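# Place cart parcel upright into gap in desk row

## Task

Take the parcel sitting on the cart and set it into the empty slot between two of the three parcels lined up on the desk. It must sit aligned with that row, with the arrows printed on its sides aimed upward. The three parcels already there must stay upright and in their current spots; a slight bump is acceptable. Release the parcel and withdraw the robot afterwards. The placed parcel must rest on its own: if it only stays put because the robot holds it, the goal is not met, and a parcel that topples or is left leaning counts as failure.

## Robot and tools

Robot: a Rainbow Robotics RB-Y1 with a wheeled base (two driven wheels, two rear casters), a folding lower torso called the leg, a chest that can lean and turn, two 7-joint arms with parallel grippers, and a pan/tilt head. The base measures 0.66 m by 0.58 m, and its front edge lies 0.10 m ahead of the drive axle. The base cannot move sideways.

Frames: the base frame sits on the floor between the drive wheels, x ahead, y to the robot's left, z up. Reported chest, left_hand and right_hand poses use this frame. A hand point is the spot between its finger pads; fingers extend along the hand's -z axis and close along its x axis. The printed hand position may be off, especially with the arm stretched far. Odometry is the base frame as it was at the start; base_odometry comes from wheel rotation only, so wheel slip looks like real travel. Heading is in radians, left positive, from -3.142 to 3.142.

execute_actions: argument "actions" is a list holding one action or none (empty = just report state and images). An action may contain:
- "base": exactly one key. {"translate_m": d} is a relative drive straight ahead by d metres from where the base is now (negative reverses), -3 to 3. {"rotate_rad": d} is a relative turn in place, left/counter-clockwise positive, -3.2 to 3.2. A move needing more than 8.667 s at its top speed is rejected.
- "joints": an object mapping joint names to absolute targets (radians, grippers in metres), one shared object for both arms, torso and head; name only the joints you want. Ranges: torso_squat_rad 0 to 1.2 (larger lowers the chest); torso_shift_rad -0.3 to 0.6 (positive pushes hips forward); torso_pitch_rad -0.2 to 1.4 (positive leans forward); torso_yaw_rad -1.5 to 1.5 (positive turns left). Per arm: shoulder_pitch -2.356 to 2.356 (0 hangs down, negative raises the arm forward); left_shoulder_roll_rad 0 to 3.141 and right_shoulder_roll_rad -3.141 to 0 (each lifts its arm outward); shoulder_yaw -2.094 to 2.094 (positive swings a bent forearm left, for both arms); elbow -2.617 to 0.01 (negative bends); forearm_roll -3.141 to 3.141; wrist_pitch -1.57 to 1.919 (negative tips the hand forward); hand_roll -2.705 to 2.705; gripper_m 0 to 0.1 (pad gap). head_pan_rad -0.523 to 0.523 (left positive, relative to chest); head_tilt_rad -0.35 to 1.57 (positive looks down). Joints count as arrived within ±0.02 (grippers ±0.004).
- "speeds": caps for this action only: translate_m 0.05 to 0.4 m/s, rotate_rad 0.1 to 1.509 rad/s.
- "min_time_s": 0.1 to 8, the shortest duration for each arm and head motion.
All parts start together. One action lasts at most 15 s. Unknown keys or out-of-range numbers cause the whole call to be rejected without motion. "cameras" picks images: head_camera, left_wrist_camera, right_wrist_camera, or all (default); [] gives none. Omitted joints may keep driving at an earlier target.

Torso combined limits: squat + shift <= 1.52; squat - shift + pitch <= 1.57; shift + 0.5 pitch - 0.4 squat <= 0.7; shift + 0.3 pitch - 0.5 squat <= 0.39. Violations leave commanded torso joints short, shown as off_target.

wait: "seconds" 0 to 10; nothing new is commanded, returns state and images. zoom_image: "camera" plus "region" [x0, y0, x1, y1] in pixels of that camera's newest image, origin top-left, at most 504 by 504. read_manual: returns licence texts only. finished_scene: "scene" integer; ends the scene irreversibly and reports success.

Results: base_status and joint_status tell how each motion ended: done, off_target (resting short, maybe still pushing), contact_stop (torso or arm hit something firm), time_out, limit_stop_at_<name>, limit_stop_at_own_body (self-collision guard halted it before touching), stopped_with_arm, not_followed. After a stop, that joint group (torso group, or a whole arm) drops its targets and holds. "joint command not followed" plus a "cause:" line means an arm-collision check blocked the arm; grippers still act. on_its_own describes what you did not command; "held at" is a target, not a measured position. A stop in the results cancels later motion calls in the same reply. Motor temperatures are listed per arm in joint_positions order.

Grasping: command an opening at least 0.005 m narrower than the parcel; off_target on the gripper is then expected.

Cautions: the base does not halt on hitting furniture and may keep pushing; the bent leg can protrude beyond the front edge, and a leg striking furniture can shove the robot backward unseen by odometry. After a contact stop, retreat arms first, then torso, in separate actions (if both hands hold one object and the torso stops at once with no obstacle, resend every arm joint at its current reading, then the torso command). Never let the arms collide or press together, grippers included. Each arm is rated 3 kg; heavy loads held far forward can tip the robot. Joint torque at its load limit freezes the robot 10 s. Motors warn at 65 °C and brake at 80 °C; avoid long loaded holds. Avoid dropping, slamming or knocking over parcels. The robot holds its last command while you think.

Each tool is called after ">>>" as name([rows], argument=value, ...), one row to a line, values as JSON.

## Session

>>> execute_actions(actions=[])

Scene clock: 0.00 s.
Motor temperatures (°C, as the motors report them): left_arm=[36 32 34 34 39 36 39] | right_arm=[31 34 34 35 39 37 35]
base_odometry: x=+0.000 y=+0.000 heading=+0.000 (m, m, rad; odometry frame)
base_status: not commanded
joint_positions: torso_squat_rad=+0.350 torso_shift_rad=+0.000 torso_pitch_rad=+0.000 torso_yaw_rad=-0.001 left_shoulder_pitch_rad=+0.031 left_shoulder_roll_rad=+0.037 left_shoulder_yaw_rad=-0.018 left_elbow_rad=-0.232 left_forearm_roll_rad=-0.051 left_wrist_pitch_rad=-0.008 left_hand_roll_rad=+0.022 left_gripper_m=+0.100 right_shoulder_pitch_rad=+0.017 right_shoulder_roll_rad=-0.008 right_shoulder_yaw_rad=-0.005 right_elbow_rad=-0.171 right_forearm_roll_rad=-0.010 right_wrist_pitch_rad=+0.024 right_hand_roll_rad=-0.038 right_gripper_m=+0.101 head_pan_rad=+0.000 head_tilt_rad=+0.400
joint_status: not commanded
chest: x=-0.2279 y=+0.0010 z=+1.2476 quat_wxyz=(+1.000, -0.001, +0.000, +0.000) (m; base frame)
left_hand: x=-0.1358 y=+0.2469 z=+0.5685 quat_wxyz=(+0.994, +0.018, -0.104, -0.021) (m; base frame)
right_hand: x=-0.1624 y=-0.2270 z=+0.5652 quat_wxyz=(+0.997, -0.004, -0.065, -0.029) (m; base frame)
pictures: head_camera, left_wrist_camera, right_wrist_camera
Images, in order (width x height): head_camera 896x504, left_wrist_camera 644x364, right_wrist_camera 644x364.

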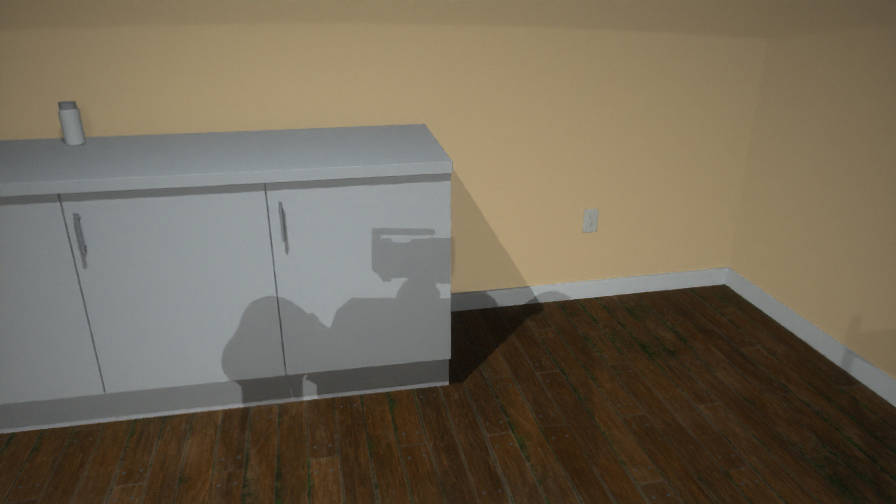

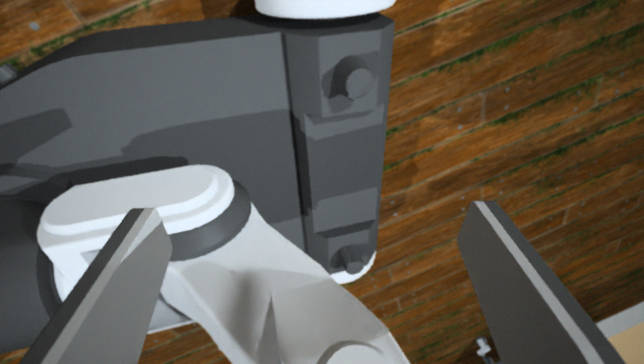

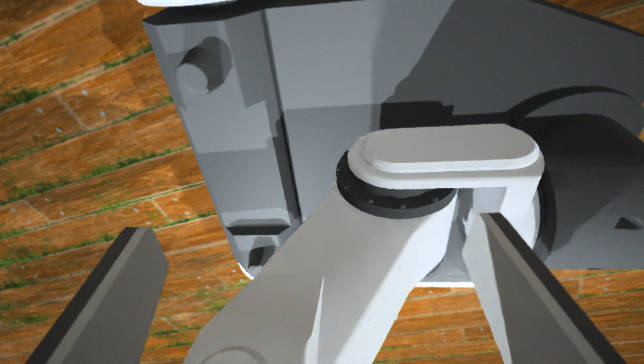

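Cart appears to be on the right.

>>> execute_actions([
  {"base":{"rotate_rad":-1.3},"joints":{"head_tilt_rad":0.55}},
], cameras=["head_camera"])

>>> execute_actions([
  {"joints":{"head_pan_rad":-0.52,"torso_yaw_rad":-0.6}},
], cameras=["head_camera"])

Scene clock: 8.70 s.
Motor temperatures (°C, as the motors report them): left_arm=[36 32 34 34 39 36 39] | right_arm=[31 34 34 35 39 37 35]
base_odometry: x=+0.000 y=+0.000 heading=-1.299 (m, m, rad; odometry frame)
base_status: done
joint_positions: torso_squat_rad=+0.350 torso_shift_rad=+0.000 torso_pitch_rad=+0.000 torso_yaw_rad=-0.001 left_shoulder_pitch_rad=+0.031 left_shoulder_roll_rad=+0.037 left_shoulder_yaw_rad=-0.018 left_elbow_rad=-0.232 left_forearm_roll_rad=-0.051 left_wrist_pitch_rad=-0.008 left_hand_roll_rad=+0.022 left_gripper_m=+0.100 right_shoulder_pitch_rad=+0.017 right_shoulder_roll_rad=-0.008 right_shoulder_yaw_rad=-0.005 right_elbow_rad=-0.171 right_forearm_roll_rad=-0.010 right_wrist_pitch_rad=+0.024 right_hand_roll_rad=-0.038 right_gripper_m=+0.101 head_pan_rad=+0.000 head_tilt_rad=+0.550
joint_status: all done
chest: x=-0.2279 y=+0.0010 z=+1.2476 quat_wxyz=(+1.000, -0.001, +0.000, +0.000) (m; base frame)
left_hand: x=-0.1358 y=+0.2469 z=+0.5685 quat_wxyz=(+0.994, +0.018, -0.104, -0.021) (m; base frame)
right_hand: x=-0.1624 y=-0.2270 z=+0.5652 quat_wxyz=(+0.997, -0.004, -0.065, -0.029) (m; base frame)
pictures: head_camera
Images, in order (width x height): head_camera 896x504.

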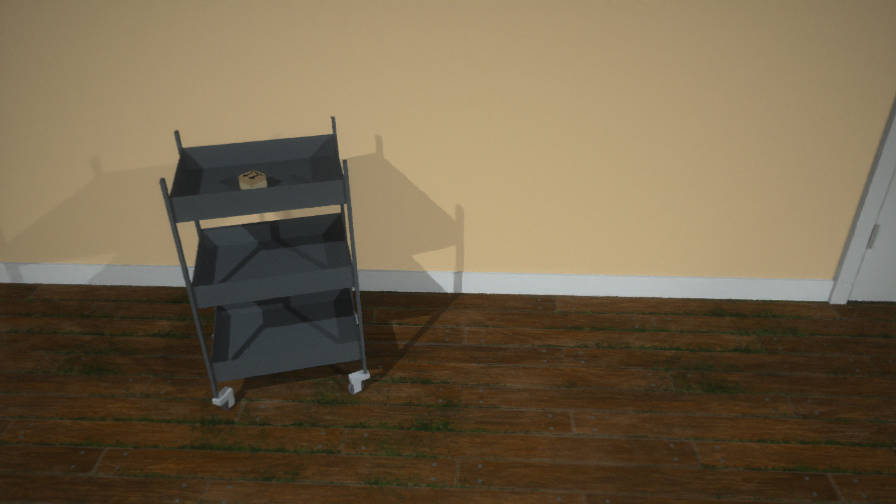

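Scene clock: 10.50 s.
Motor temperatures (°C, as the motors report them): left_arm=[36 32 34 34 39 36 39] | right_arm=[31 34 34 35 39 37 35]
base_odometry: x=+0.000 y=+0.000 heading=-1.299 (m, m, rad; odometry frame)
base_status: not commanded
joint_positions: torso_squat_rad=+0.350 torso_shift_rad=+0.000 torso_pitch_rad=+0.000 torso_yaw_rad=-0.600 left_shoulder_pitch_rad=+0.031 left_shoulder_roll_rad=+0.037 left_shoulder_yaw_rad=-0.018 left_elbow_rad=-0.232 left_forearm_roll_rad=-0.051 left_wrist_pitch_rad=-0.008 left_hand_roll_rad=+0.022 left_gripper_m=+0.100 right_shoulder_pitch_rad=+0.017 right_shoulder_roll_rad=-0.008 right_shoulder_yaw_rad=-0.005 right_elbow_rad=-0.171 right_forearm_roll_rad=-0.010 right_wrist_pitch_rad=+0.024 right_hand_roll_rad=-0.038 right_gripper_m=+0.101 head_pan_rad=-0.520 head_tilt_rad=+0.550
joint_status: all done
chest: x=-0.2279 y=+0.0010 z=+1.2476 quat_wxyz=(+0.955, -0.001, +0.000, -0.296) (m; base frame)
left_hand: x=-0.0126 y=+0.1518 z=+0.5686 quat_wxyz=(+0.944, -0.013, -0.106, -0.314) (m; base frame)
right_hand: x=-0.3020 y=-0.2244 z=+0.5652 quat_wxyz=(+0.944, -0.023, -0.062, -0.322) (m; base frame)
pictures: head_camera
Images, in order (width x height): head_camera 896x504.

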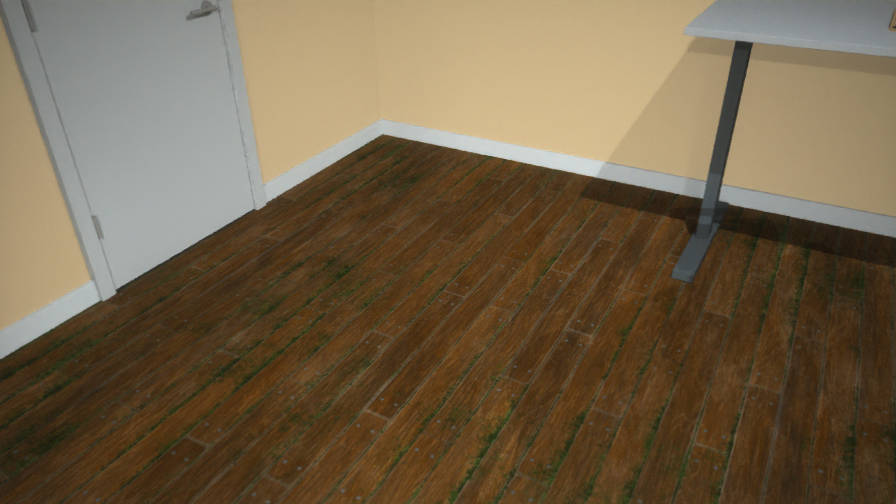

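>>> execute_actions([
  {"base":{"rotate_rad":0.21},"joints":{"head_pan_rad":0.2,"torso_yaw_rad":0}},
], cameras=[])

>>> execute_actions([
  {"base":{"translate_m":1.05},"joints":{"head_tilt_rad":0.8,"head_pan_rad":0}},
], cameras=["head_camera"])

Scene clock: 23.83 s.
Motor temperatures (°C, as the motors report them): left_arm=[36 32 34 34 39 36 39] | right_arm=[31 34 34 35 39 37 35]
base_odometry: x=+0.000 y=+0.000 heading=-1.090 (m, m, rad; odometry frame)
base_status: done
joint_positions: torso_squat_rad=+0.350 torso_shift_rad=+0.000 torso_pitch_rad=+0.000 torso_yaw_rad=+0.000 left_shoulder_pitch_rad=+0.031 left_shoulder_roll_rad=+0.037 left_shoulder_yaw_rad=-0.018 left_elbow_rad=-0.232 left_forearm_roll_rad=-0.051 left_wrist_pitch_rad=-0.008 left_hand_roll_rad=+0.022 left_gripper_m=+0.100 right_shoulder_pitch_rad=+0.017 right_shoulder_roll_rad=-0.008 right_shoulder_yaw_rad=-0.005 right_elbow_rad=-0.171 right_forearm_roll_rad=-0.010 right_wrist_pitch_rad=+0.024 right_hand_roll_rad=-0.038 right_gripper_m=+0.101 head_pan_rad=+0.200 head_tilt_rad=+0.550
joint_status: all done
chest: x=-0.2279 y=+0.0010 z=+1.2476 quat_wxyz=(+1.000, -0.001, +0.000, +0.000) (m; base frame)
left_hand: x=-0.1360 y=+0.2469 z=+0.5685 quat_wxyz=(+0.994, +0.018, -0.104, -0.021) (m; base frame)
right_hand: x=-0.1622 y=-0.2270 z=+0.5652 quat_wxyz=(+0.997, -0.003, -0.066, -0.029) (m; base frame)
pictures: none
No camera images: the call's "cameras" was empty. Leave "cameras" out to get every camera's image.

Scene clock: 28.00 s.
Motor temperatures (°C, as the motors report them): left_arm=[36 32 34 34 39 36 39] | right_arm=[31 34 34 35 39 37 35]
base_odometry: x=+0.485 y=-0.931 heading=-1.091 (m, m, rad; odometry frame)
base_status: done
joint_positions: torso_squat_rad=+0.350 torso_shift_rad=+0.000 torso_pitch_rad=+0.000 torso_yaw_rad=+0.000 left_shoulder_pitch_rad=+0.031 left_shoulder_roll_rad=+0.037 left_shoulder_yaw_rad=-0.018 left_elbow_rad=-0.232 left_forearm_roll_rad=-0.051 left_wrist_pitch_rad=-0.008 left_hand_roll_rad=+0.022 left_gripper_m=+0.100 right_shoulder_pitch_rad=+0.017 right_shoulder_roll_rad=-0.008 right_shoulder_yaw_rad=-0.005 right_elbow_rad=-0.171 right_forearm_roll_rad=-0.010 right_wrist_pitch_rad=+0.024 right_hand_roll_rad=-0.038 right_gripper_m=+0.101 head_pan_rad=+0.000 head_tilt_rad=+0.800
joint_status: all done
chest: x=-0.2278 y=+0.0010 z=+1.2476 quat_wxyz=(+1.000, -0.001, +0.000, +0.000) (m; base frame)
left_hand: x=-0.1359 y=+0.2469 z=+0.5685 quat_wxyz=(+0.994, +0.018, -0.104, -0.021) (m; base frame)
right_hand: x=-0.1622 y=-0.2270 z=+0.5652 quat_wxyz=(+0.997, -0.003, -0.065, -0.029) (m; base frame)
pictures: head_camera
Images, in order (width x height): head_camera 896x504.

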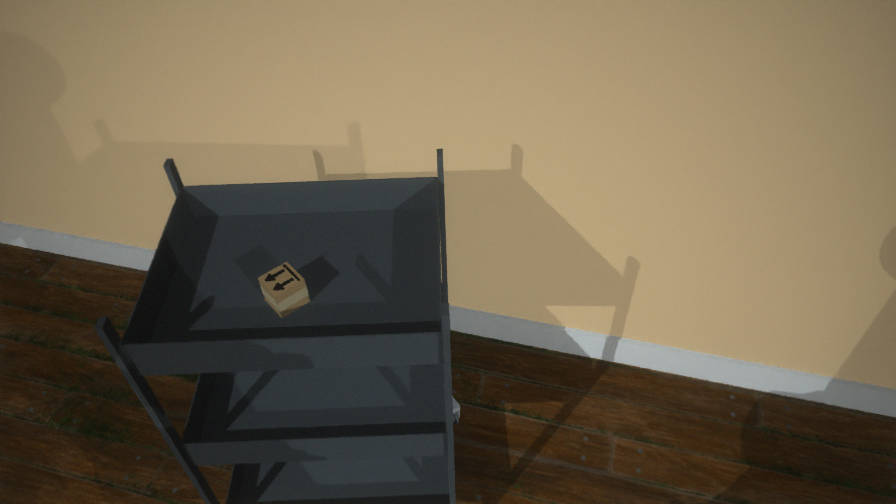

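>>> zoom_image(camera="head_camera", region=[220, 230, 360, 340])

Region (220, 230, 360, 340) of head_camera's 896x504 image, scaled by 3.600, with more detail than that image has; it fills the top 396 rows of this view, and the rest is white.

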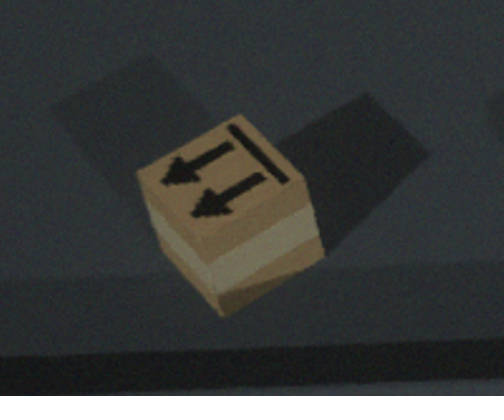

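>>> execute_actions([
  {"base":{"rotate_rad":0.26},"joints":{"torso_squat_rad":0,"left_shoulder_pitch_rad":-0.831,"left_shoulder_roll_rad":0.108,"left_shoulder_yaw_rad":0.255,"left_elbow_rad":-1.27,"left_forearm_roll_rad":0.558,"left_wrist_pitch_rad":1.308,"left_hand_roll_rad":0.396,"right_shoulder_roll_rad":-0.15}},
], cameras=[])

>>> execute_actions([
  {"base":{"translate_m":0.19},"joints":{"torso_pitch_rad":0.5,"head_tilt_rad":0.6}},
], cameras=["head_camera","left_wrist_camera"])

Scene clock: 81.50 s.
Motor temperatures (°C, as the motors report them): left_arm=[36 32 34 34 39 36 39] | right_arm=[31 34 34 35 39 37 35]
base_odometry: x=+0.485 y=-0.931 heading=-0.832 (m, m, rad; odometry frame)
base_status: done
joint_positions: torso_squat_rad=+0.000 torso_shift_rad=+0.000 torso_pitch_rad=+0.000 torso_yaw_rad=+0.000 left_shoulder_pitch_rad=-0.831 left_shoulder_roll_rad=+0.108 left_shoulder_yaw_rad=+0.255 left_elbow_rad=-1.270 left_forearm_roll_rad=+0.558 left_wrist_pitch_rad=+1.308 left_hand_roll_rad=+0.396 left_gripper_m=+0.100 right_shoulder_pitch_rad=+0.017 right_shoulder_roll_rad=-0.150 right_shoulder_yaw_rad=-0.005 right_elbow_rad=-0.171 right_forearm_roll_rad=-0.010 right_wrist_pitch_rad=+0.024 right_hand_roll_rad=-0.038 right_gripper_m=+0.101 head_pan_rad=+0.000 head_tilt_rad=+0.800
joint_status: all done
chest: x=-0.2277 y=+0.0010 z=+1.2899 quat_wxyz=(+1.000, -0.001, +0.000, +0.000) (m; base frame)
left_hand: x=+0.3743 y=+0.1024 z=+1.1578 quat_wxyz=(+0.881, -0.339, -0.296, +0.144) (m; base frame)
right_hand: x=-0.1628 y=-0.3344 z=+0.6162 quat_wxyz=(+0.995, -0.074, -0.067, -0.023) (m; base frame)
pictures: none
No camera images: the call's "cameras" was empty. Leave "cameras" out to get every camera's image.

Scene clock: 84.00 s.
Motor temperatures (°C, as the motors report them): left_arm=[36 32 34 34 39 36 39] | right_arm=[31 34 34 35 39 37 35]
base_odometry: x=+0.613 y=-1.072 heading=-0.831 (m, m, rad; odometry frame)
base_status: done
joint_positions: torso_squat_rad=+0.000 torso_shift_rad=+0.000 torso_pitch_rad=+0.500 torso_yaw_rad=+0.000 left_shoulder_pitch_rad=-0.831 left_shoulder_roll_rad=+0.108 left_shoulder_yaw_rad=+0.255 left_elbow_rad=-1.270 left_forearm_roll_rad=+0.558 left_wrist_pitch_rad=+1.308 left_hand_roll_rad=+0.396 left_gripper_m=+0.100 right_shoulder_pitch_rad=+0.016 right_shoulder_roll_rad=-0.150 right_shoulder_yaw_rad=-0.005 right_elbow_rad=-0.171 right_forearm_roll_rad=-0.010 right_wrist_pitch_rad=+0.024 right_hand_roll_rad=-0.038 right_gripper_m=+0.101 head_pan_rad=+0.000 head_tilt_rad=+0.600
joint_status: all done
chest: x=-0.0795 y=+0.0009 z=+1.2520 quat_wxyz=(+0.969, -0.001, +0.247, +0.000) (m; base frame)
left_hand: x=+0.3856 y=+0.1022 z=+0.8475 quat_wxyz=(+0.927, -0.293, -0.069, +0.223) (m; base frame)
right_hand: x=-0.3452 y=-0.3344 z=+0.6295 quat_wxyz=(+0.980, -0.077, +0.181, -0.004) (m; base frame)
pictures: head_camera, left_wrist_camera
Images, in order (width x height): head_camera 896x504, left_wrist_camera 644x364.

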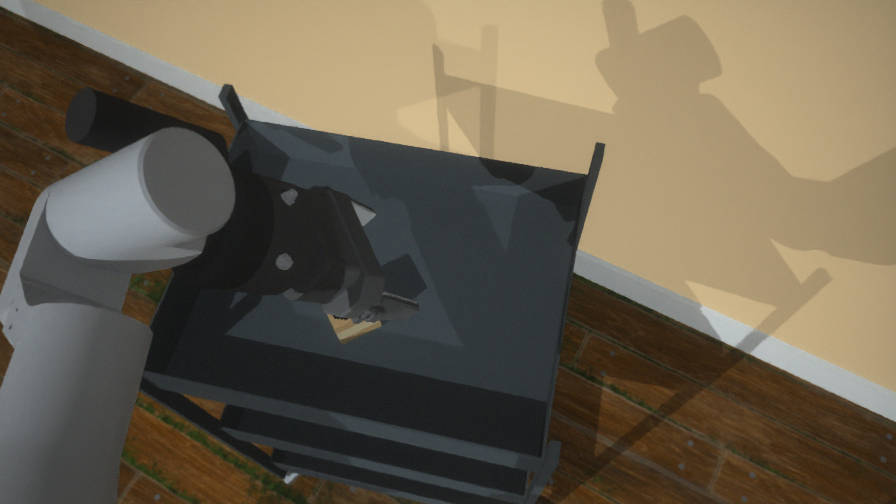

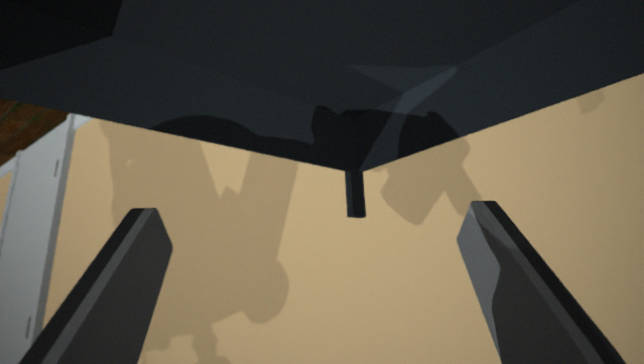

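>>> execute_actions([
  {"base":{"translate_m":0.015},"joints":{"torso_squat_rad":0.5}},
], cameras=["head_camera","left_wrist_camera"])

Scene clock: 94.33 s.
Motor temperatures (°C, as the motors report them): left_arm=[36 32 34 34 39 36 39] | right_arm=[31 34 34 35 39 37 35]
base_odometry: x=+0.623 y=-1.083 heading=-0.830 (m, m, rad; odometry frame)
base_status: done
joint_positions: torso_squat_rad=+0.500 torso_shift_rad=+0.000 torso_pitch_rad=+0.500 torso_yaw_rad=+0.000 left_shoulder_pitch_rad=-0.831 left_shoulder_roll_rad=+0.108 left_shoulder_yaw_rad=+0.255 left_elbow_rad=-1.270 left_forearm_roll_rad=+0.558 left_wrist_pitch_rad=+1.308 left_hand_roll_rad=+0.396 left_gripper_m=+0.100 right_shoulder_pitch_rad=+0.016 right_shoulder_roll_rad=-0.150 right_shoulder_yaw_rad=-0.005 right_elbow_rad=-0.171 right_forearm_roll_rad=-0.010 right_wrist_pitch_rad=+0.024 right_hand_roll_rad=-0.038 right_gripper_m=+0.101 head_pan_rad=+0.000 head_tilt_rad=+0.600
joint_status: all done
chest: x=-0.0796 y=+0.0009 z=+1.1664 quat_wxyz=(+0.969, -0.001, +0.247, +0.000) (m; base frame)
left_hand: x=+0.3856 y=+0.1021 z=+0.7619 quat_wxyz=(+0.927, -0.293, -0.069, +0.223) (m; base frame)
right_hand: x=-0.3452 y=-0.3345 z=+0.5438 quat_wxyz=(+0.980, -0.077, +0.181, -0.004) (m; base frame)
pictures: head_camera, left_wrist_camera
Images, in order (width x height): head_camera 896x504, left_wrist_camera 644x364.

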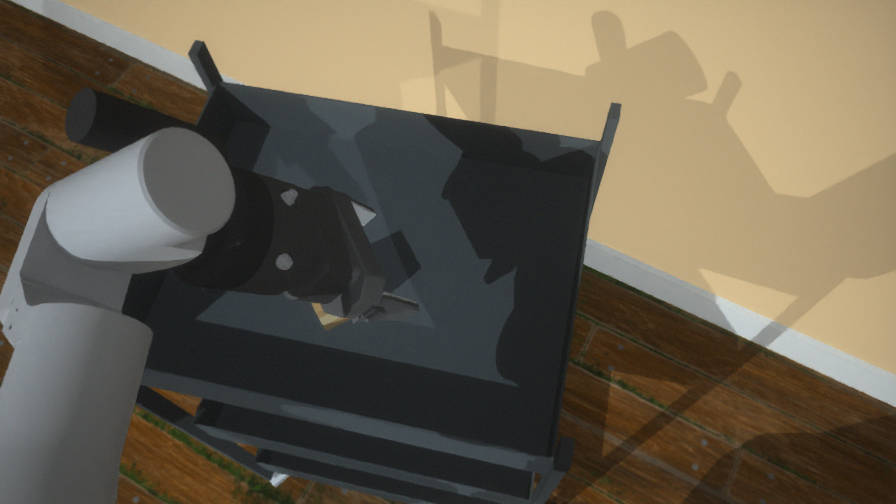

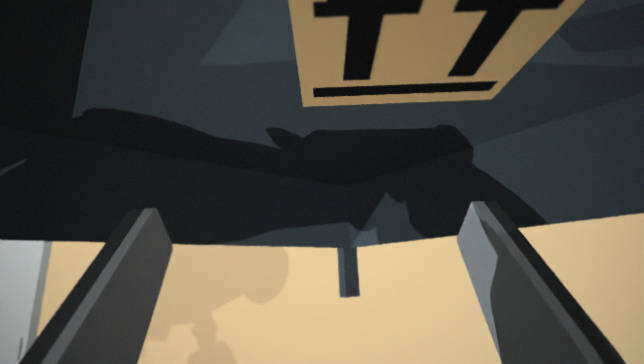

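>>> execute_actions([
  {"base":{"rotate_rad":0.135},"joints":{"left_forearm_roll_rad":0.585,"left_wrist_pitch_rad":1.383,"left_hand_roll_rad":0.275}},
], cameras=[])

>>> execute_actions([
  {"base":{"translate_m":0.032},"joints":{"torso_squat_rad":0.54}},
], cameras=["head_camera","left_wrist_camera"])

Scene clock: 109.60 s.
Motor temperatures (°C, as the motors report them): left_arm=[37 32 34 34 39 36 39] | right_arm=[31 34 34 35 39 37 35]
base_odometry: x=+0.623 y=-1.083 heading=-0.696 (m, m, rad; odometry frame)
base_status: done
joint_positions: torso_squat_rad=+0.500 torso_shift_rad=+0.000 torso_pitch_rad=+0.500 torso_yaw_rad=+0.000 left_shoulder_pitch_rad=-0.831 left_shoulder_roll_rad=+0.108 left_shoulder_yaw_rad=+0.255 left_elbow_rad=-1.270 left_forearm_roll_rad=+0.585 left_wrist_pitch_rad=+1.383 left_hand_roll_rad=+0.275 left_gripper_m=+0.100 right_shoulder_pitch_rad=+0.016 right_shoulder_roll_rad=-0.150 right_shoulder_yaw_rad=-0.005 right_elbow_rad=-0.171 right_forearm_roll_rad=-0.010 right_wrist_pitch_rad=+0.024 right_hand_roll_rad=-0.038 right_gripper_m=+0.101 head_pan_rad=+0.000 head_tilt_rad=+0.600
joint_status: all done
chest: x=-0.0796 y=+0.0009 z=+1.1664 quat_wxyz=(+0.969, -0.001, +0.247, +0.000) (m; base frame)
left_hand: x=+0.3687 y=+0.0949 z=+0.7619 quat_wxyz=(+0.940, -0.297, -0.049, +0.157) (m; base frame)
right_hand: x=-0.3452 y=-0.3345 z=+0.5438 quat_wxyz=(+0.980, -0.077, +0.181, -0.004) (m; base frame)
pictures: none
No camera images: the call's "cameras" was empty. Leave "cameras" out to get every camera's image.

Scene clock: 110.80 s.
Motor temperatures (°C, as the motors report them): left_arm=[37 32 34 34 39 36 39] | right_arm=[31 34 34 35 39 37 35]
base_odometry: x=+0.648 y=-1.103 heading=-0.696 (m, m, rad; odometry frame)
base_status: done
joint_positions: torso_squat_rad=+0.540 torso_shift_rad=+0.000 torso_pitch_rad=+0.500 torso_yaw_rad=+0.000 left_shoulder_pitch_rad=-0.831 left_shoulder_roll_rad=+0.108 left_shoulder_yaw_rad=+0.255 left_elbow_rad=-1.270 left_forearm_roll_rad=+0.585 left_wrist_pitch_rad=+1.383 left_hand_roll_rad=+0.275 left_gripper_m=+0.100 right_shoulder_pitch_rad=+0.016 right_shoulder_roll_rad=-0.150 right_shoulder_yaw_rad=-0.005 right_elbow_rad=-0.171 right_forearm_roll_rad=-0.010 right_wrist_pitch_rad=+0.024 right_hand_roll_rad=-0.038 right_gripper_m=+0.101 head_pan_rad=+0.000 head_tilt_rad=+0.600
joint_status: all done
chest: x=-0.0795 y=+0.0009 z=+1.1524 quat_wxyz=(+0.969, -0.001, +0.247, +0.000) (m; base frame)
left_hand: x=+0.3687 y=+0.0949 z=+0.7479 quat_wxyz=(+0.940, -0.297, -0.049, +0.157) (m; base frame)
right_hand: x=-0.3452 y=-0.3345 z=+0.5299 quat_wxyz=(+0.980, -0.077, +0.181, -0.004) (m; base frame)
pictures: head_camera, left_wrist_camera
Images, in order (width x height): head_camera 896x504, left_wrist_camera 644x364.

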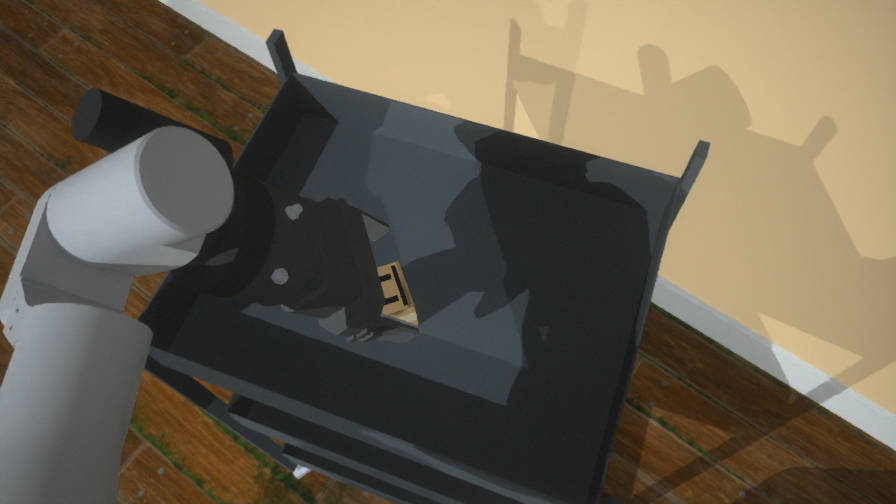

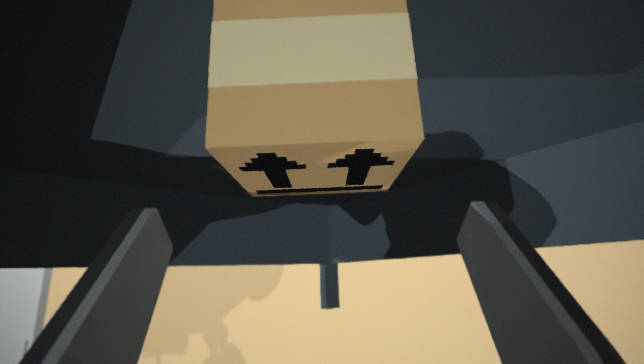

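Centered. Lower 0.045.

>>> execute_actions([
  {"joints":{"torso_squat_rad":0.655}},
], cameras=["left_wrist_camera"])

>>> execute_actions([
  {"joints":{"left_gripper_m":0.035}},
], cameras=["head_camera","left_wrist_camera"])

Scene clock: 116.63 s.
Motor temperatures (°C, as the motors report them): left_arm=[37 32 34 34 39 36 39] | right_arm=[31 34 34 35 39 37 35]
base_odometry: x=+0.648 y=-1.103 heading=-0.696 (m, m, rad; odometry frame)
base_status: not commanded
joint_positions: torso_squat_rad=+0.655 torso_shift_rad=+0.000 torso_pitch_rad=+0.500 torso_yaw_rad=+0.000 left_shoulder_pitch_rad=-0.831 left_shoulder_roll_rad=+0.108 left_shoulder_yaw_rad=+0.255 left_elbow_rad=-1.270 left_forearm_roll_rad=+0.585 left_wrist_pitch_rad=+1.383 left_hand_roll_rad=+0.275 left_gripper_m=+0.100 right_shoulder_pitch_rad=+0.016 right_shoulder_roll_rad=-0.150 right_shoulder_yaw_rad=-0.005 right_elbow_rad=-0.171 right_forearm_roll_rad=-0.010 right_wrist_pitch_rad=+0.024 right_hand_roll_rad=-0.038 right_gripper_m=+0.101 head_pan_rad=+0.000 head_tilt_rad=+0.600
joint_status: all done
chest: x=-0.0796 y=+0.0008 z=+1.1072 quat_wxyz=(+0.969, -0.001, +0.247, +0.000) (m; base frame)
left_hand: x=+0.3687 y=+0.0949 z=+0.7027 quat_wxyz=(+0.940, -0.297, -0.049, +0.157) (m; base frame)
right_hand: x=-0.3452 y=-0.3345 z=+0.4846 quat_wxyz=(+0.980, -0.077, +0.181, -0.004) (m; base frame)
pictures: left_wrist_camera
Images, in order (width x height): left_wrist_camera 644x364.

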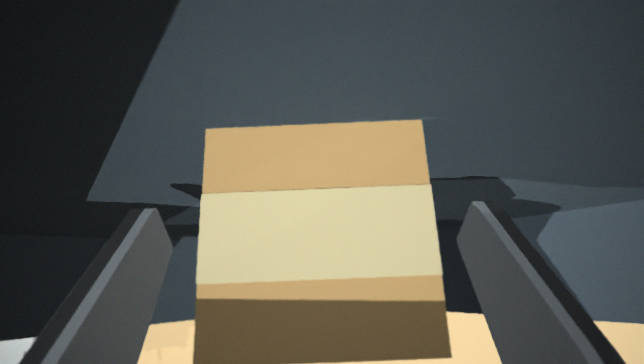

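Scene clock: 117.77 s.
Motor temperatures (°C, as the motors report them): left_arm=[37 32 34 34 39 36 39] | right_arm=[31 34 34 35 39 37 35]
base_odometry: x=+0.648 y=-1.103 heading=-0.696 (m, m, rad; odometry frame)
base_status: not commanded
joint_positions: torso_squat_rad=+0.655 torso_shift_rad=+0.000 torso_pitch_rad=+0.500 torso_yaw_rad=+0.000 left_shoulder_pitch_rad=-0.831 left_shoulder_roll_rad=+0.108 left_shoulder_yaw_rad=+0.255 left_elbow_rad=-1.270 left_forearm_roll_rad=+0.585 left_wrist_pitch_rad=+1.383 left_hand_roll_rad=+0.275 left_gripper_m=+0.050 right_shoulder_pitch_rad=+0.016 right_shoulder_roll_rad=-0.150 right_shoulder_yaw_rad=-0.005 right_elbow_rad=-0.171 right_forearm_roll_rad=-0.010 right_wrist_pitch_rad=+0.024 right_hand_roll_rad=-0.038 right_gripper_m=+0.101 head_pan_rad=+0.000 head_tilt_rad=+0.600
joint_status: left_gripper_m off_target (ended at +0.050, target +0.035)
chest: x=-0.0796 y=+0.0008 z=+1.1072 quat_wxyz=(+0.969, -0.001, +0.247, +0.000) (m; base frame)
left_hand: x=+0.3687 y=+0.0949 z=+0.7027 quat_wxyz=(+0.940, -0.297, -0.049, +0.157) (m; base frame)
right_hand: x=-0.3452 y=-0.3345 z=+0.4846 quat_wxyz=(+0.980, -0.077, +0.181, -0.004) (m; base frame)
pictures: head_camera, left_wrist_camera
Images, in order (width x height): head_camera 896x504, left_wrist_camera 644x364.

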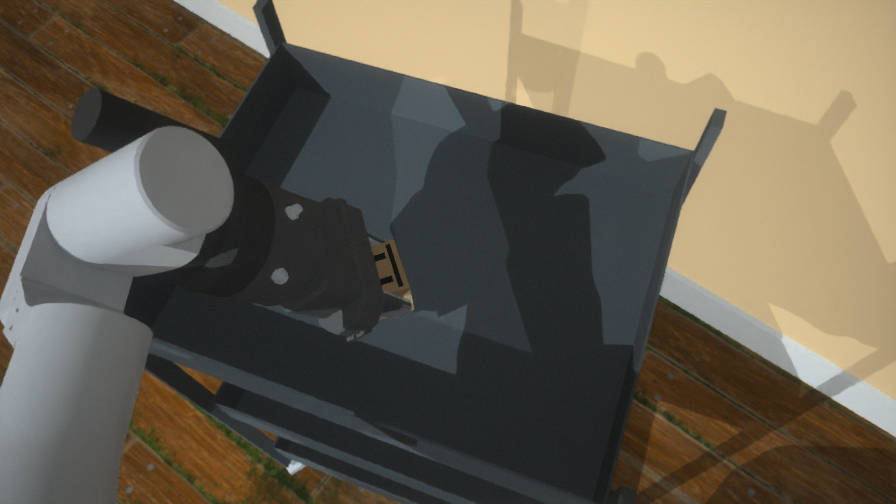

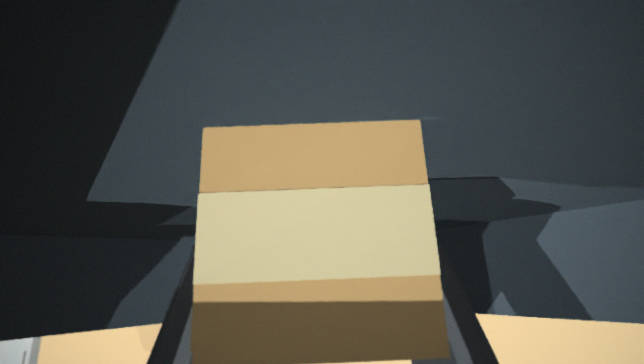

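>>> execute_actions([
  {"joints":{"torso_squat_rad":0.2,"torso_pitch_rad":0}},
], cameras=[])

>>> execute_actions([
  {"base":{"translate_m":-0.6},"joints":{"left_forearm_roll_rad":0,"left_wrist_pitch_rad":1.11,"left_hand_roll_rad":-1.571,"head_tilt_rad":0.3,"right_shoulder_roll_rad":-0.02},"min_time_s":2},
], cameras=[])

>>> execute_actions([
  {"base":{"rotate_rad":-2.6}},
], cameras=["head_camera"])

Scene clock: 134.80 s.
Motor temperatures (°C, as the motors report them): left_arm=[37 32 34 34 39 36 39] | right_arm=[31 34 34 35 39 37 35]
base_odometry: x=+0.648 y=-1.103 heading=-0.696 (m, m, rad; odometry frame)
base_status: not commanded
joint_positions: torso_squat_rad=+0.200 torso_shift_rad=+0.000 torso_pitch_rad=+0.000 torso_yaw_rad=+0.000 left_shoulder_pitch_rad=-0.831 left_shoulder_roll_rad=+0.108 left_shoulder_yaw_rad=+0.255 left_elbow_rad=-1.270 left_forearm_roll_rad=+0.585 left_wrist_pitch_rad=+1.383 left_hand_roll_rad=+0.275 left_gripper_m=+0.050 right_shoulder_pitch_rad=+0.016 right_shoulder_roll_rad=-0.150 right_shoulder_yaw_rad=-0.005 right_elbow_rad=-0.171 right_forearm_roll_rad=-0.010 right_wrist_pitch_rad=+0.024 right_hand_roll_rad=-0.038 right_gripper_m=+0.101 head_pan_rad=+0.000 head_tilt_rad=+0.600
joint_status: all done
chest: x=-0.2279 y=+0.0010 z=+1.2760 quat_wxyz=(+1.000, -0.001, +0.000, +0.000) (m; base frame)
left_hand: x=+0.3593 y=+0.0953 z=+1.1358 quat_wxyz=(+0.899, -0.327, -0.280, +0.079) (m; base frame)
right_hand: x=-0.1625 y=-0.3344 z=+0.6023 quat_wxyz=(+0.995, -0.074, -0.067, -0.023) (m; base frame)
pictures: none
No camera images: the call's "cameras" was empty. Leave "cameras" out to get every camera's image.

Scene clock: 138.20 s.
Motor temperatures (°C, as the motors report them): left_arm=[37 32 34 34 39 36 39] | right_arm=[31 34 34 35 39 37 35]
base_odometry: x=+0.187 y=-0.719 heading=-0.694 (m, m, rad; odometry frame)
base_status: done
joint_positions: torso_squat_rad=+0.200 torso_shift_rad=+0.000 torso_pitch_rad=+0.000 torso_yaw_rad=+0.000 left_shoulder_pitch_rad=-0.831 left_shoulder_roll_rad=+0.108 left_shoulder_yaw_rad=+0.255 left_elbow_rad=-1.270 left_forearm_roll_rad=+0.000 left_wrist_pitch_rad=+1.110 left_hand_roll_rad=-1.571 left_gripper_m=+0.050 right_shoulder_pitch_rad=+0.017 right_shoulder_roll_rad=-0.020 right_shoulder_yaw_rad=-0.005 right_elbow_rad=-0.171 right_forearm_roll_rad=-0.010 right_wrist_pitch_rad=+0.024 right_hand_roll_rad=-0.038 right_gripper_m=+0.101 head_pan_rad=+0.000 head_tilt_rad=+0.300
joint_status: all done
chest: x=-0.2279 y=+0.0010 z=+1.2760 quat_wxyz=(+1.000, -0.001, +0.000, +0.000) (m; base frame)
left_hand: x=+0.4201 y=+0.2203 z=+1.1486 quat_wxyz=(+0.627, +0.326, -0.327, -0.627) (m; base frame)
right_hand: x=-0.1623 y=-0.2361 z=+0.5937 quat_wxyz=(+0.997, -0.009, -0.066, -0.028) (m; base frame)
pictures: none
No camera images: the call's "cameras" was empty. Leave "cameras" out to get every camera's image.

Scene clock: 143.10 s.
Motor temperatures (°C, as the motors report them): left_arm=[37 32 34 34 39 36 39] | right_arm=[31 34 34 35 39 37 35]
base_odometry: x=+0.187 y=-0.719 heading=+2.989 (m, m, rad; odometry frame)
base_status: done
joint_positions: torso_squat_rad=+0.200 torso_shift_rad=+0.000 torso_pitch_rad=+0.000 torso_yaw_rad=+0.000 left_shoulder_pitch_rad=-0.831 left_shoulder_roll_rad=+0.108 left_shoulder_yaw_rad=+0.255 left_elbow_rad=-1.270 left_forearm_roll_rad=+0.000 left_wrist_pitch_rad=+1.110 left_hand_roll_rad=-1.571 left_gripper_m=+0.050 right_shoulder_pitch_rad=+0.017 right_shoulder_roll_rad=-0.020 right_shoulder_yaw_rad=-0.005 right_elbow_rad=-0.171 right_forearm_roll_rad=-0.010 right_wrist_pitch_rad=+0.024 right_hand_roll_rad=-0.038 right_gripper_m=+0.101 head_pan_rad=+0.000 head_tilt_rad=+0.300
joint_status: not commanded
chest: x=-0.2280 y=+0.0010 z=+1.2760 quat_wxyz=(+1.000, -0.001, +0.000, +0.000) (m; base frame)
left_hand: x=+0.4200 y=+0.2204 z=+1.1486 quat_wxyz=(+0.627, +0.326, -0.327, -0.627) (m; base frame)
right_hand: x=-0.1623 y=-0.2360 z=+0.5937 quat_wxyz=(+0.997, -0.009, -0.066, -0.028) (m; base frame)
pictures: head_camera
Images, in order (width x height): head_camera 896x504.

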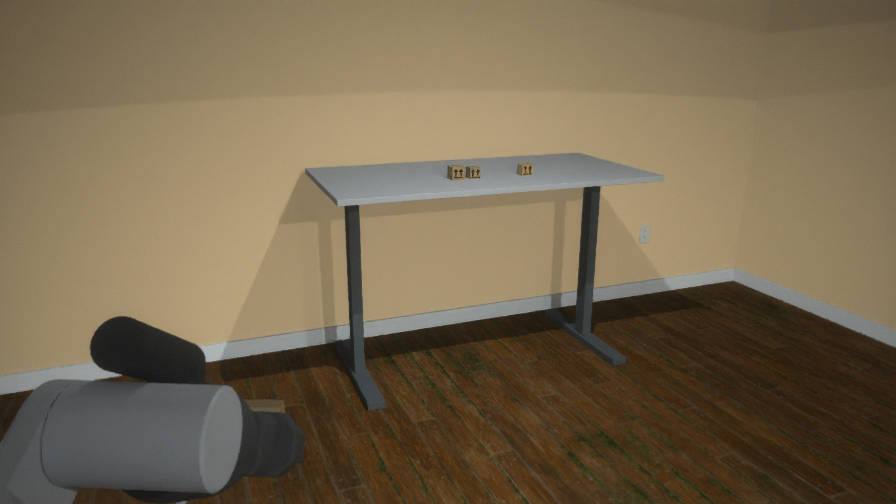

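>>> execute_actions([
  {"base":{"rotate_rad":-0.4}},
], cameras=[])

>>> execute_actions([
  {"base":{"translate_m":2.1}},
], cameras=[])

>>> execute_actions([
  {"base":{"rotate_rad":0.78},"joints":{"head_tilt_rad":0.5}},
], cameras=["head_camera","left_wrist_camera"])

Scene clock: 154.87 s.
Motor temperatures (°C, as the motors report them): left_arm=[37 32 34 35 39 36 39] | right_arm=[31 34 34 35 39 37 35]
base_odometry: x=+0.187 y=-0.719 heading=+2.590 (m, m, rad; odometry frame)
base_status: done
joint_positions: torso_squat_rad=+0.200 torso_shift_rad=+0.000 torso_pitch_rad=+0.000 torso_yaw_rad=+0.000 left_shoulder_pitch_rad=-0.831 left_shoulder_roll_rad=+0.108 left_shoulder_yaw_rad=+0.255 left_elbow_rad=-1.270 left_forearm_roll_rad=+0.000 left_wrist_pitch_rad=+1.110 left_hand_roll_rad=-1.571 left_gripper_m=+0.050 right_shoulder_pitch_rad=+0.017 right_shoulder_roll_rad=-0.020 right_shoulder_yaw_rad=-0.005 right_elbow_rad=-0.171 right_forearm_roll_rad=-0.010 right_wrist_pitch_rad=+0.024 right_hand_roll_rad=-0.038 right_gripper_m=+0.101 head_pan_rad=+0.000 head_tilt_rad=+0.300
joint_status: not commanded
chest: x=-0.2280 y=+0.0010 z=+1.2760 quat_wxyz=(+1.000, -0.001, +0.000, +0.000) (m; base frame)
left_hand: x=+0.4200 y=+0.2204 z=+1.1486 quat_wxyz=(+0.627, +0.326, -0.327, -0.627) (m; base frame)
right_hand: x=-0.1623 y=-0.2360 z=+0.5937 quat_wxyz=(+0.997, -0.009, -0.066, -0.028) (m; base frame)
pictures: none
No camera images: the call's "cameras" was empty. Leave "cameras" out to get every camera's image.

Scene clock: 161.67 s.
Motor temperatures (°C, as the motors report them): left_arm=[38 32 34 35 39 36 39] | right_arm=[31 34 34 35 39 37 35]
base_odometry: x=-1.601 y=+0.383 heading=+2.589 (m, m, rad; odometry frame)
base_status: done
joint_positions: torso_squat_rad=+0.200 torso_shift_rad=+0.000 torso_pitch_rad=+0.000 torso_yaw_rad=+0.000 left_shoulder_pitch_rad=-0.831 left_shoulder_roll_rad=+0.108 left_shoulder_yaw_rad=+0.255 left_elbow_rad=-1.270 left_forearm_roll_rad=+0.000 left_wrist_pitch_rad=+1.110 left_hand_roll_rad=-1.571 left_gripper_m=+0.050 right_shoulder_pitch_rad=+0.016 right_shoulder_roll_rad=-0.020 right_shoulder_yaw_rad=-0.005 right_elbow_rad=-0.171 right_forearm_roll_rad=-0.010 right_wrist_pitch_rad=+0.024 right_hand_roll_rad=-0.038 right_gripper_m=+0.101 head_pan_rad=+0.000 head_tilt_rad=+0.300
joint_status: not commanded
chest: x=-0.2279 y=+0.0010 z=+1.2760 quat_wxyz=(+1.000, -0.001, +0.000, +0.000) (m; base frame)
left_hand: x=+0.4201 y=+0.2204 z=+1.1485 quat_wxyz=(+0.627, +0.326, -0.327, -0.627) (m; base frame)
right_hand: x=-0.1622 y=-0.2360 z=+0.5937 quat_wxyz=(+0.997, -0.009, -0.066, -0.028) (m; base frame)
pictures: none
No camera images: the call's "cameras" was empty. Leave "cameras" out to get every camera's image.

Scene clock: 164.67 s.
Motor temperatures (°C, as the motors report them): left_arm=[38 32 34 35 39 36 39] | right_arm=[31 34 34 35 39 37 35]
base_odometry: x=-1.601 y=+0.383 heading=-2.915 (m, m, rad; odometry frame)
base_status: done
joint_positions: torso_squat_rad=+0.200 torso_shift_rad=+0.000 torso_pitch_rad=+0.000 torso_yaw_rad=+0.000 left_shoulder_pitch_rad=-0.831 left_shoulder_roll_rad=+0.108 left_shoulder_yaw_rad=+0.255 left_elbow_rad=-1.270 left_forearm_roll_rad=+0.000 left_wrist_pitch_rad=+1.110 left_hand_roll_rad=-1.571 left_gripper_m=+0.050 right_shoulder_pitch_rad=+0.017 right_shoulder_roll_rad=-0.020 right_shoulder_yaw_rad=-0.005 right_elbow_rad=-0.171 right_forearm_roll_rad=-0.010 right_wrist_pitch_rad=+0.024 right_hand_roll_rad=-0.038 right_gripper_m=+0.101 head_pan_rad=+0.000 head_tilt_rad=+0.500
joint_status: all done
chest: x=-0.2279 y=+0.0010 z=+1.2760 quat_wxyz=(+1.000, -0.001, +0.000, +0.000) (m; base frame)
left_hand: x=+0.4201 y=+0.2204 z=+1.1485 quat_wxyz=(+0.627, +0.326, -0.327, -0.627) (m; base frame)
right_hand: x=-0.1622 y=-0.2360 z=+0.5937 quat_wxyz=(+0.997, -0.009, -0.066, -0.028) (m; base frame)
pictures: head_camera, left_wrist_camera
Images, in order (width x height): head_camera 896x504, left_wrist_camera 644x364.

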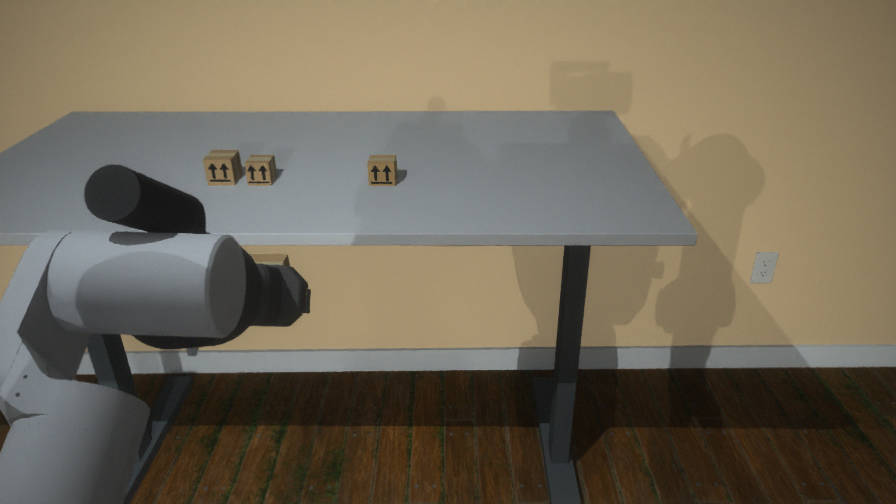

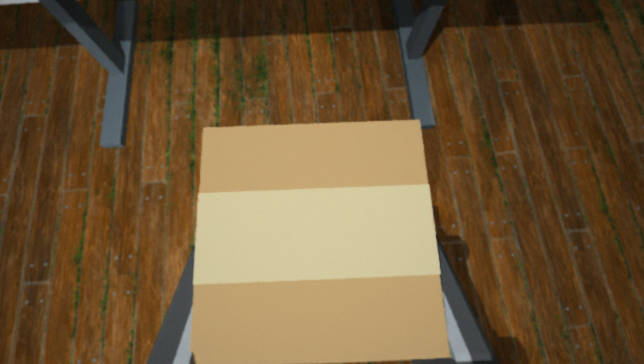

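>>> execute_actions([
  {"base":{"rotate_rad":0.15}},
], cameras=[])

>>> execute_actions([
  {"base":{"translate_m":0.53}},
], cameras=[])

>>> execute_actions([
  {"base":{"rotate_rad":-0.15},"joints":{"head_tilt_rad":0.7}},
], cameras=["head_camera","left_wrist_camera"])

Scene clock: 178.53 s.
Motor temperatures (°C, as the motors report them): left_arm=[38 32 34 35 39 36 39] | right_arm=[31 34 34 35 39 37 35]
base_odometry: x=-1.601 y=+0.383 heading=-2.765 (m, m, rad; odometry frame)
base_status: done
joint_positions: torso_squat_rad=+0.200 torso_shift_rad=+0.000 torso_pitch_rad=+0.000 torso_yaw_rad=+0.000 left_shoulder_pitch_rad=-0.831 left_shoulder_roll_rad=+0.108 left_shoulder_yaw_rad=+0.255 left_elbow_rad=-1.270 left_forearm_roll_rad=+0.000 left_wrist_pitch_rad=+1.110 left_hand_roll_rad=-1.571 left_gripper_m=+0.050 right_shoulder_pitch_rad=+0.017 right_shoulder_roll_rad=-0.020 right_shoulder_yaw_rad=-0.005 right_elbow_rad=-0.171 right_forearm_roll_rad=-0.010 right_wrist_pitch_rad=+0.024 right_hand_roll_rad=-0.038 right_gripper_m=+0.101 head_pan_rad=+0.000 head_tilt_rad=+0.500
joint_status: not commanded
chest: x=-0.2279 y=+0.0010 z=+1.2760 quat_wxyz=(+1.000, -0.001, +0.000, +0.000) (m; base frame)
left_hand: x=+0.4201 y=+0.2204 z=+1.1485 quat_wxyz=(+0.627, +0.326, -0.327, -0.627) (m; base frame)
right_hand: x=-0.1622 y=-0.2360 z=+0.5937 quat_wxyz=(+0.997, -0.009, -0.066, -0.028) (m; base frame)
pictures: none
No camera images: the call's "cameras" was empty. Leave "cameras" out to get every camera's image.

Scene clock: 181.43 s.
Motor temperatures (°C, as the motors report them): left_arm=[38 32 34 35 39 36 39] | right_arm=[31 34 34 35 39 37 35]
base_odometry: x=-2.093 y=+0.188 heading=-2.765 (m, m, rad; odometry frame)
base_status: done
joint_positions: torso_squat_rad=+0.200 torso_shift_rad=+0.000 torso_pitch_rad=+0.000 torso_yaw_rad=+0.000 left_shoulder_pitch_rad=-0.831 left_shoulder_roll_rad=+0.108 left_shoulder_yaw_rad=+0.255 left_elbow_rad=-1.270 left_forearm_roll_rad=+0.000 left_wrist_pitch_rad=+1.110 left_hand_roll_rad=-1.571 left_gripper_m=+0.050 right_shoulder_pitch_rad=+0.017 right_shoulder_roll_rad=-0.020 right_shoulder_yaw_rad=-0.005 right_elbow_rad=-0.171 right_forearm_roll_rad=-0.010 right_wrist_pitch_rad=+0.024 right_hand_roll_rad=-0.038 right_gripper_m=+0.101 head_pan_rad=+0.000 head_tilt_rad=+0.500
joint_status: not commanded
chest: x=-0.2279 y=+0.0010 z=+1.2760 quat_wxyz=(+1.000, -0.001, +0.000, +0.000) (m; base frame)
left_hand: x=+0.4201 y=+0.2204 z=+1.1485 quat_wxyz=(+0.627, +0.326, -0.327, -0.627) (m; base frame)
right_hand: x=-0.1622 y=-0.2360 z=+0.5937 quat_wxyz=(+0.997, -0.009, -0.066, -0.028) (m; base frame)
pictures: none
No camera images: the call's "cameras" was empty. Leave "cameras" out to get every camera's image.

Scene clock: 183.13 s.
Motor temperatures (°C, as the motors report them): left_arm=[38 32 34 35 39 36 39] | right_arm=[31 34 34 35 39 37 35]
base_odometry: x=-2.094 y=+0.188 heading=-2.914 (m, m, rad; odometry frame)
base_status: done
joint_positions: torso_squat_rad=+0.200 torso_shift_rad=+0.000 torso_pitch_rad=+0.000 torso_yaw_rad=+0.000 left_shoulder_pitch_rad=-0.831 left_shoulder_roll_rad=+0.108 left_shoulder_yaw_rad=+0.255 left_elbow_rad=-1.270 left_forearm_roll_rad=+0.000 left_wrist_pitch_rad=+1.110 left_hand_roll_rad=-1.571 left_gripper_m=+0.050 right_shoulder_pitch_rad=+0.017 right_shoulder_roll_rad=-0.020 right_shoulder_yaw_rad=-0.005 right_elbow_rad=-0.171 right_forearm_roll_rad=-0.010 right_wrist_pitch_rad=+0.024 right_hand_roll_rad=-0.038 right_gripper_m=+0.101 head_pan_rad=+0.000 head_tilt_rad=+0.700
joint_status: all done
chest: x=-0.2279 y=+0.0010 z=+1.2760 quat_wxyz=(+1.000, -0.001, +0.000, +0.000) (m; base frame)
left_hand: x=+0.4201 y=+0.2204 z=+1.1485 quat_wxyz=(+0.627, +0.326, -0.327, -0.627) (m; base frame)
right_hand: x=-0.1622 y=-0.2360 z=+0.5937 quat_wxyz=(+0.997, -0.009, -0.066, -0.028) (m; base frame)
pictures: head_camera, left_wrist_camera
Images, in order (width x height): head_camera 896x504, left_wrist_camera 644x364.

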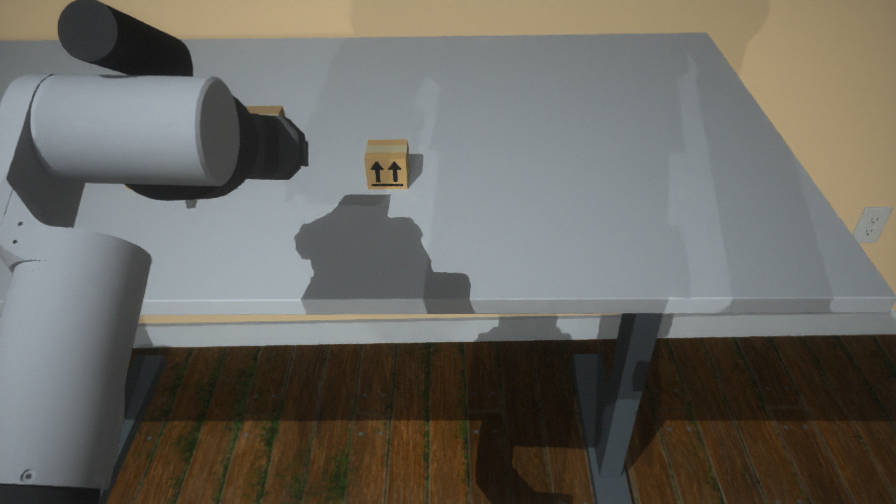

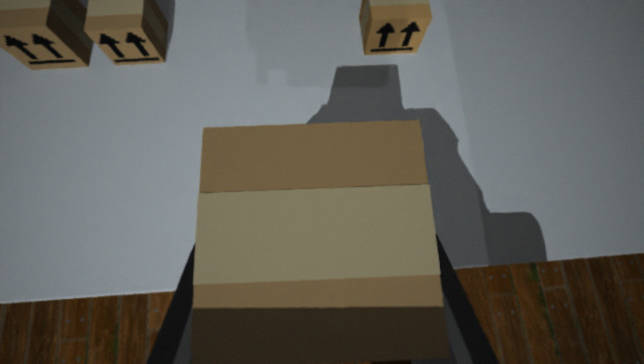

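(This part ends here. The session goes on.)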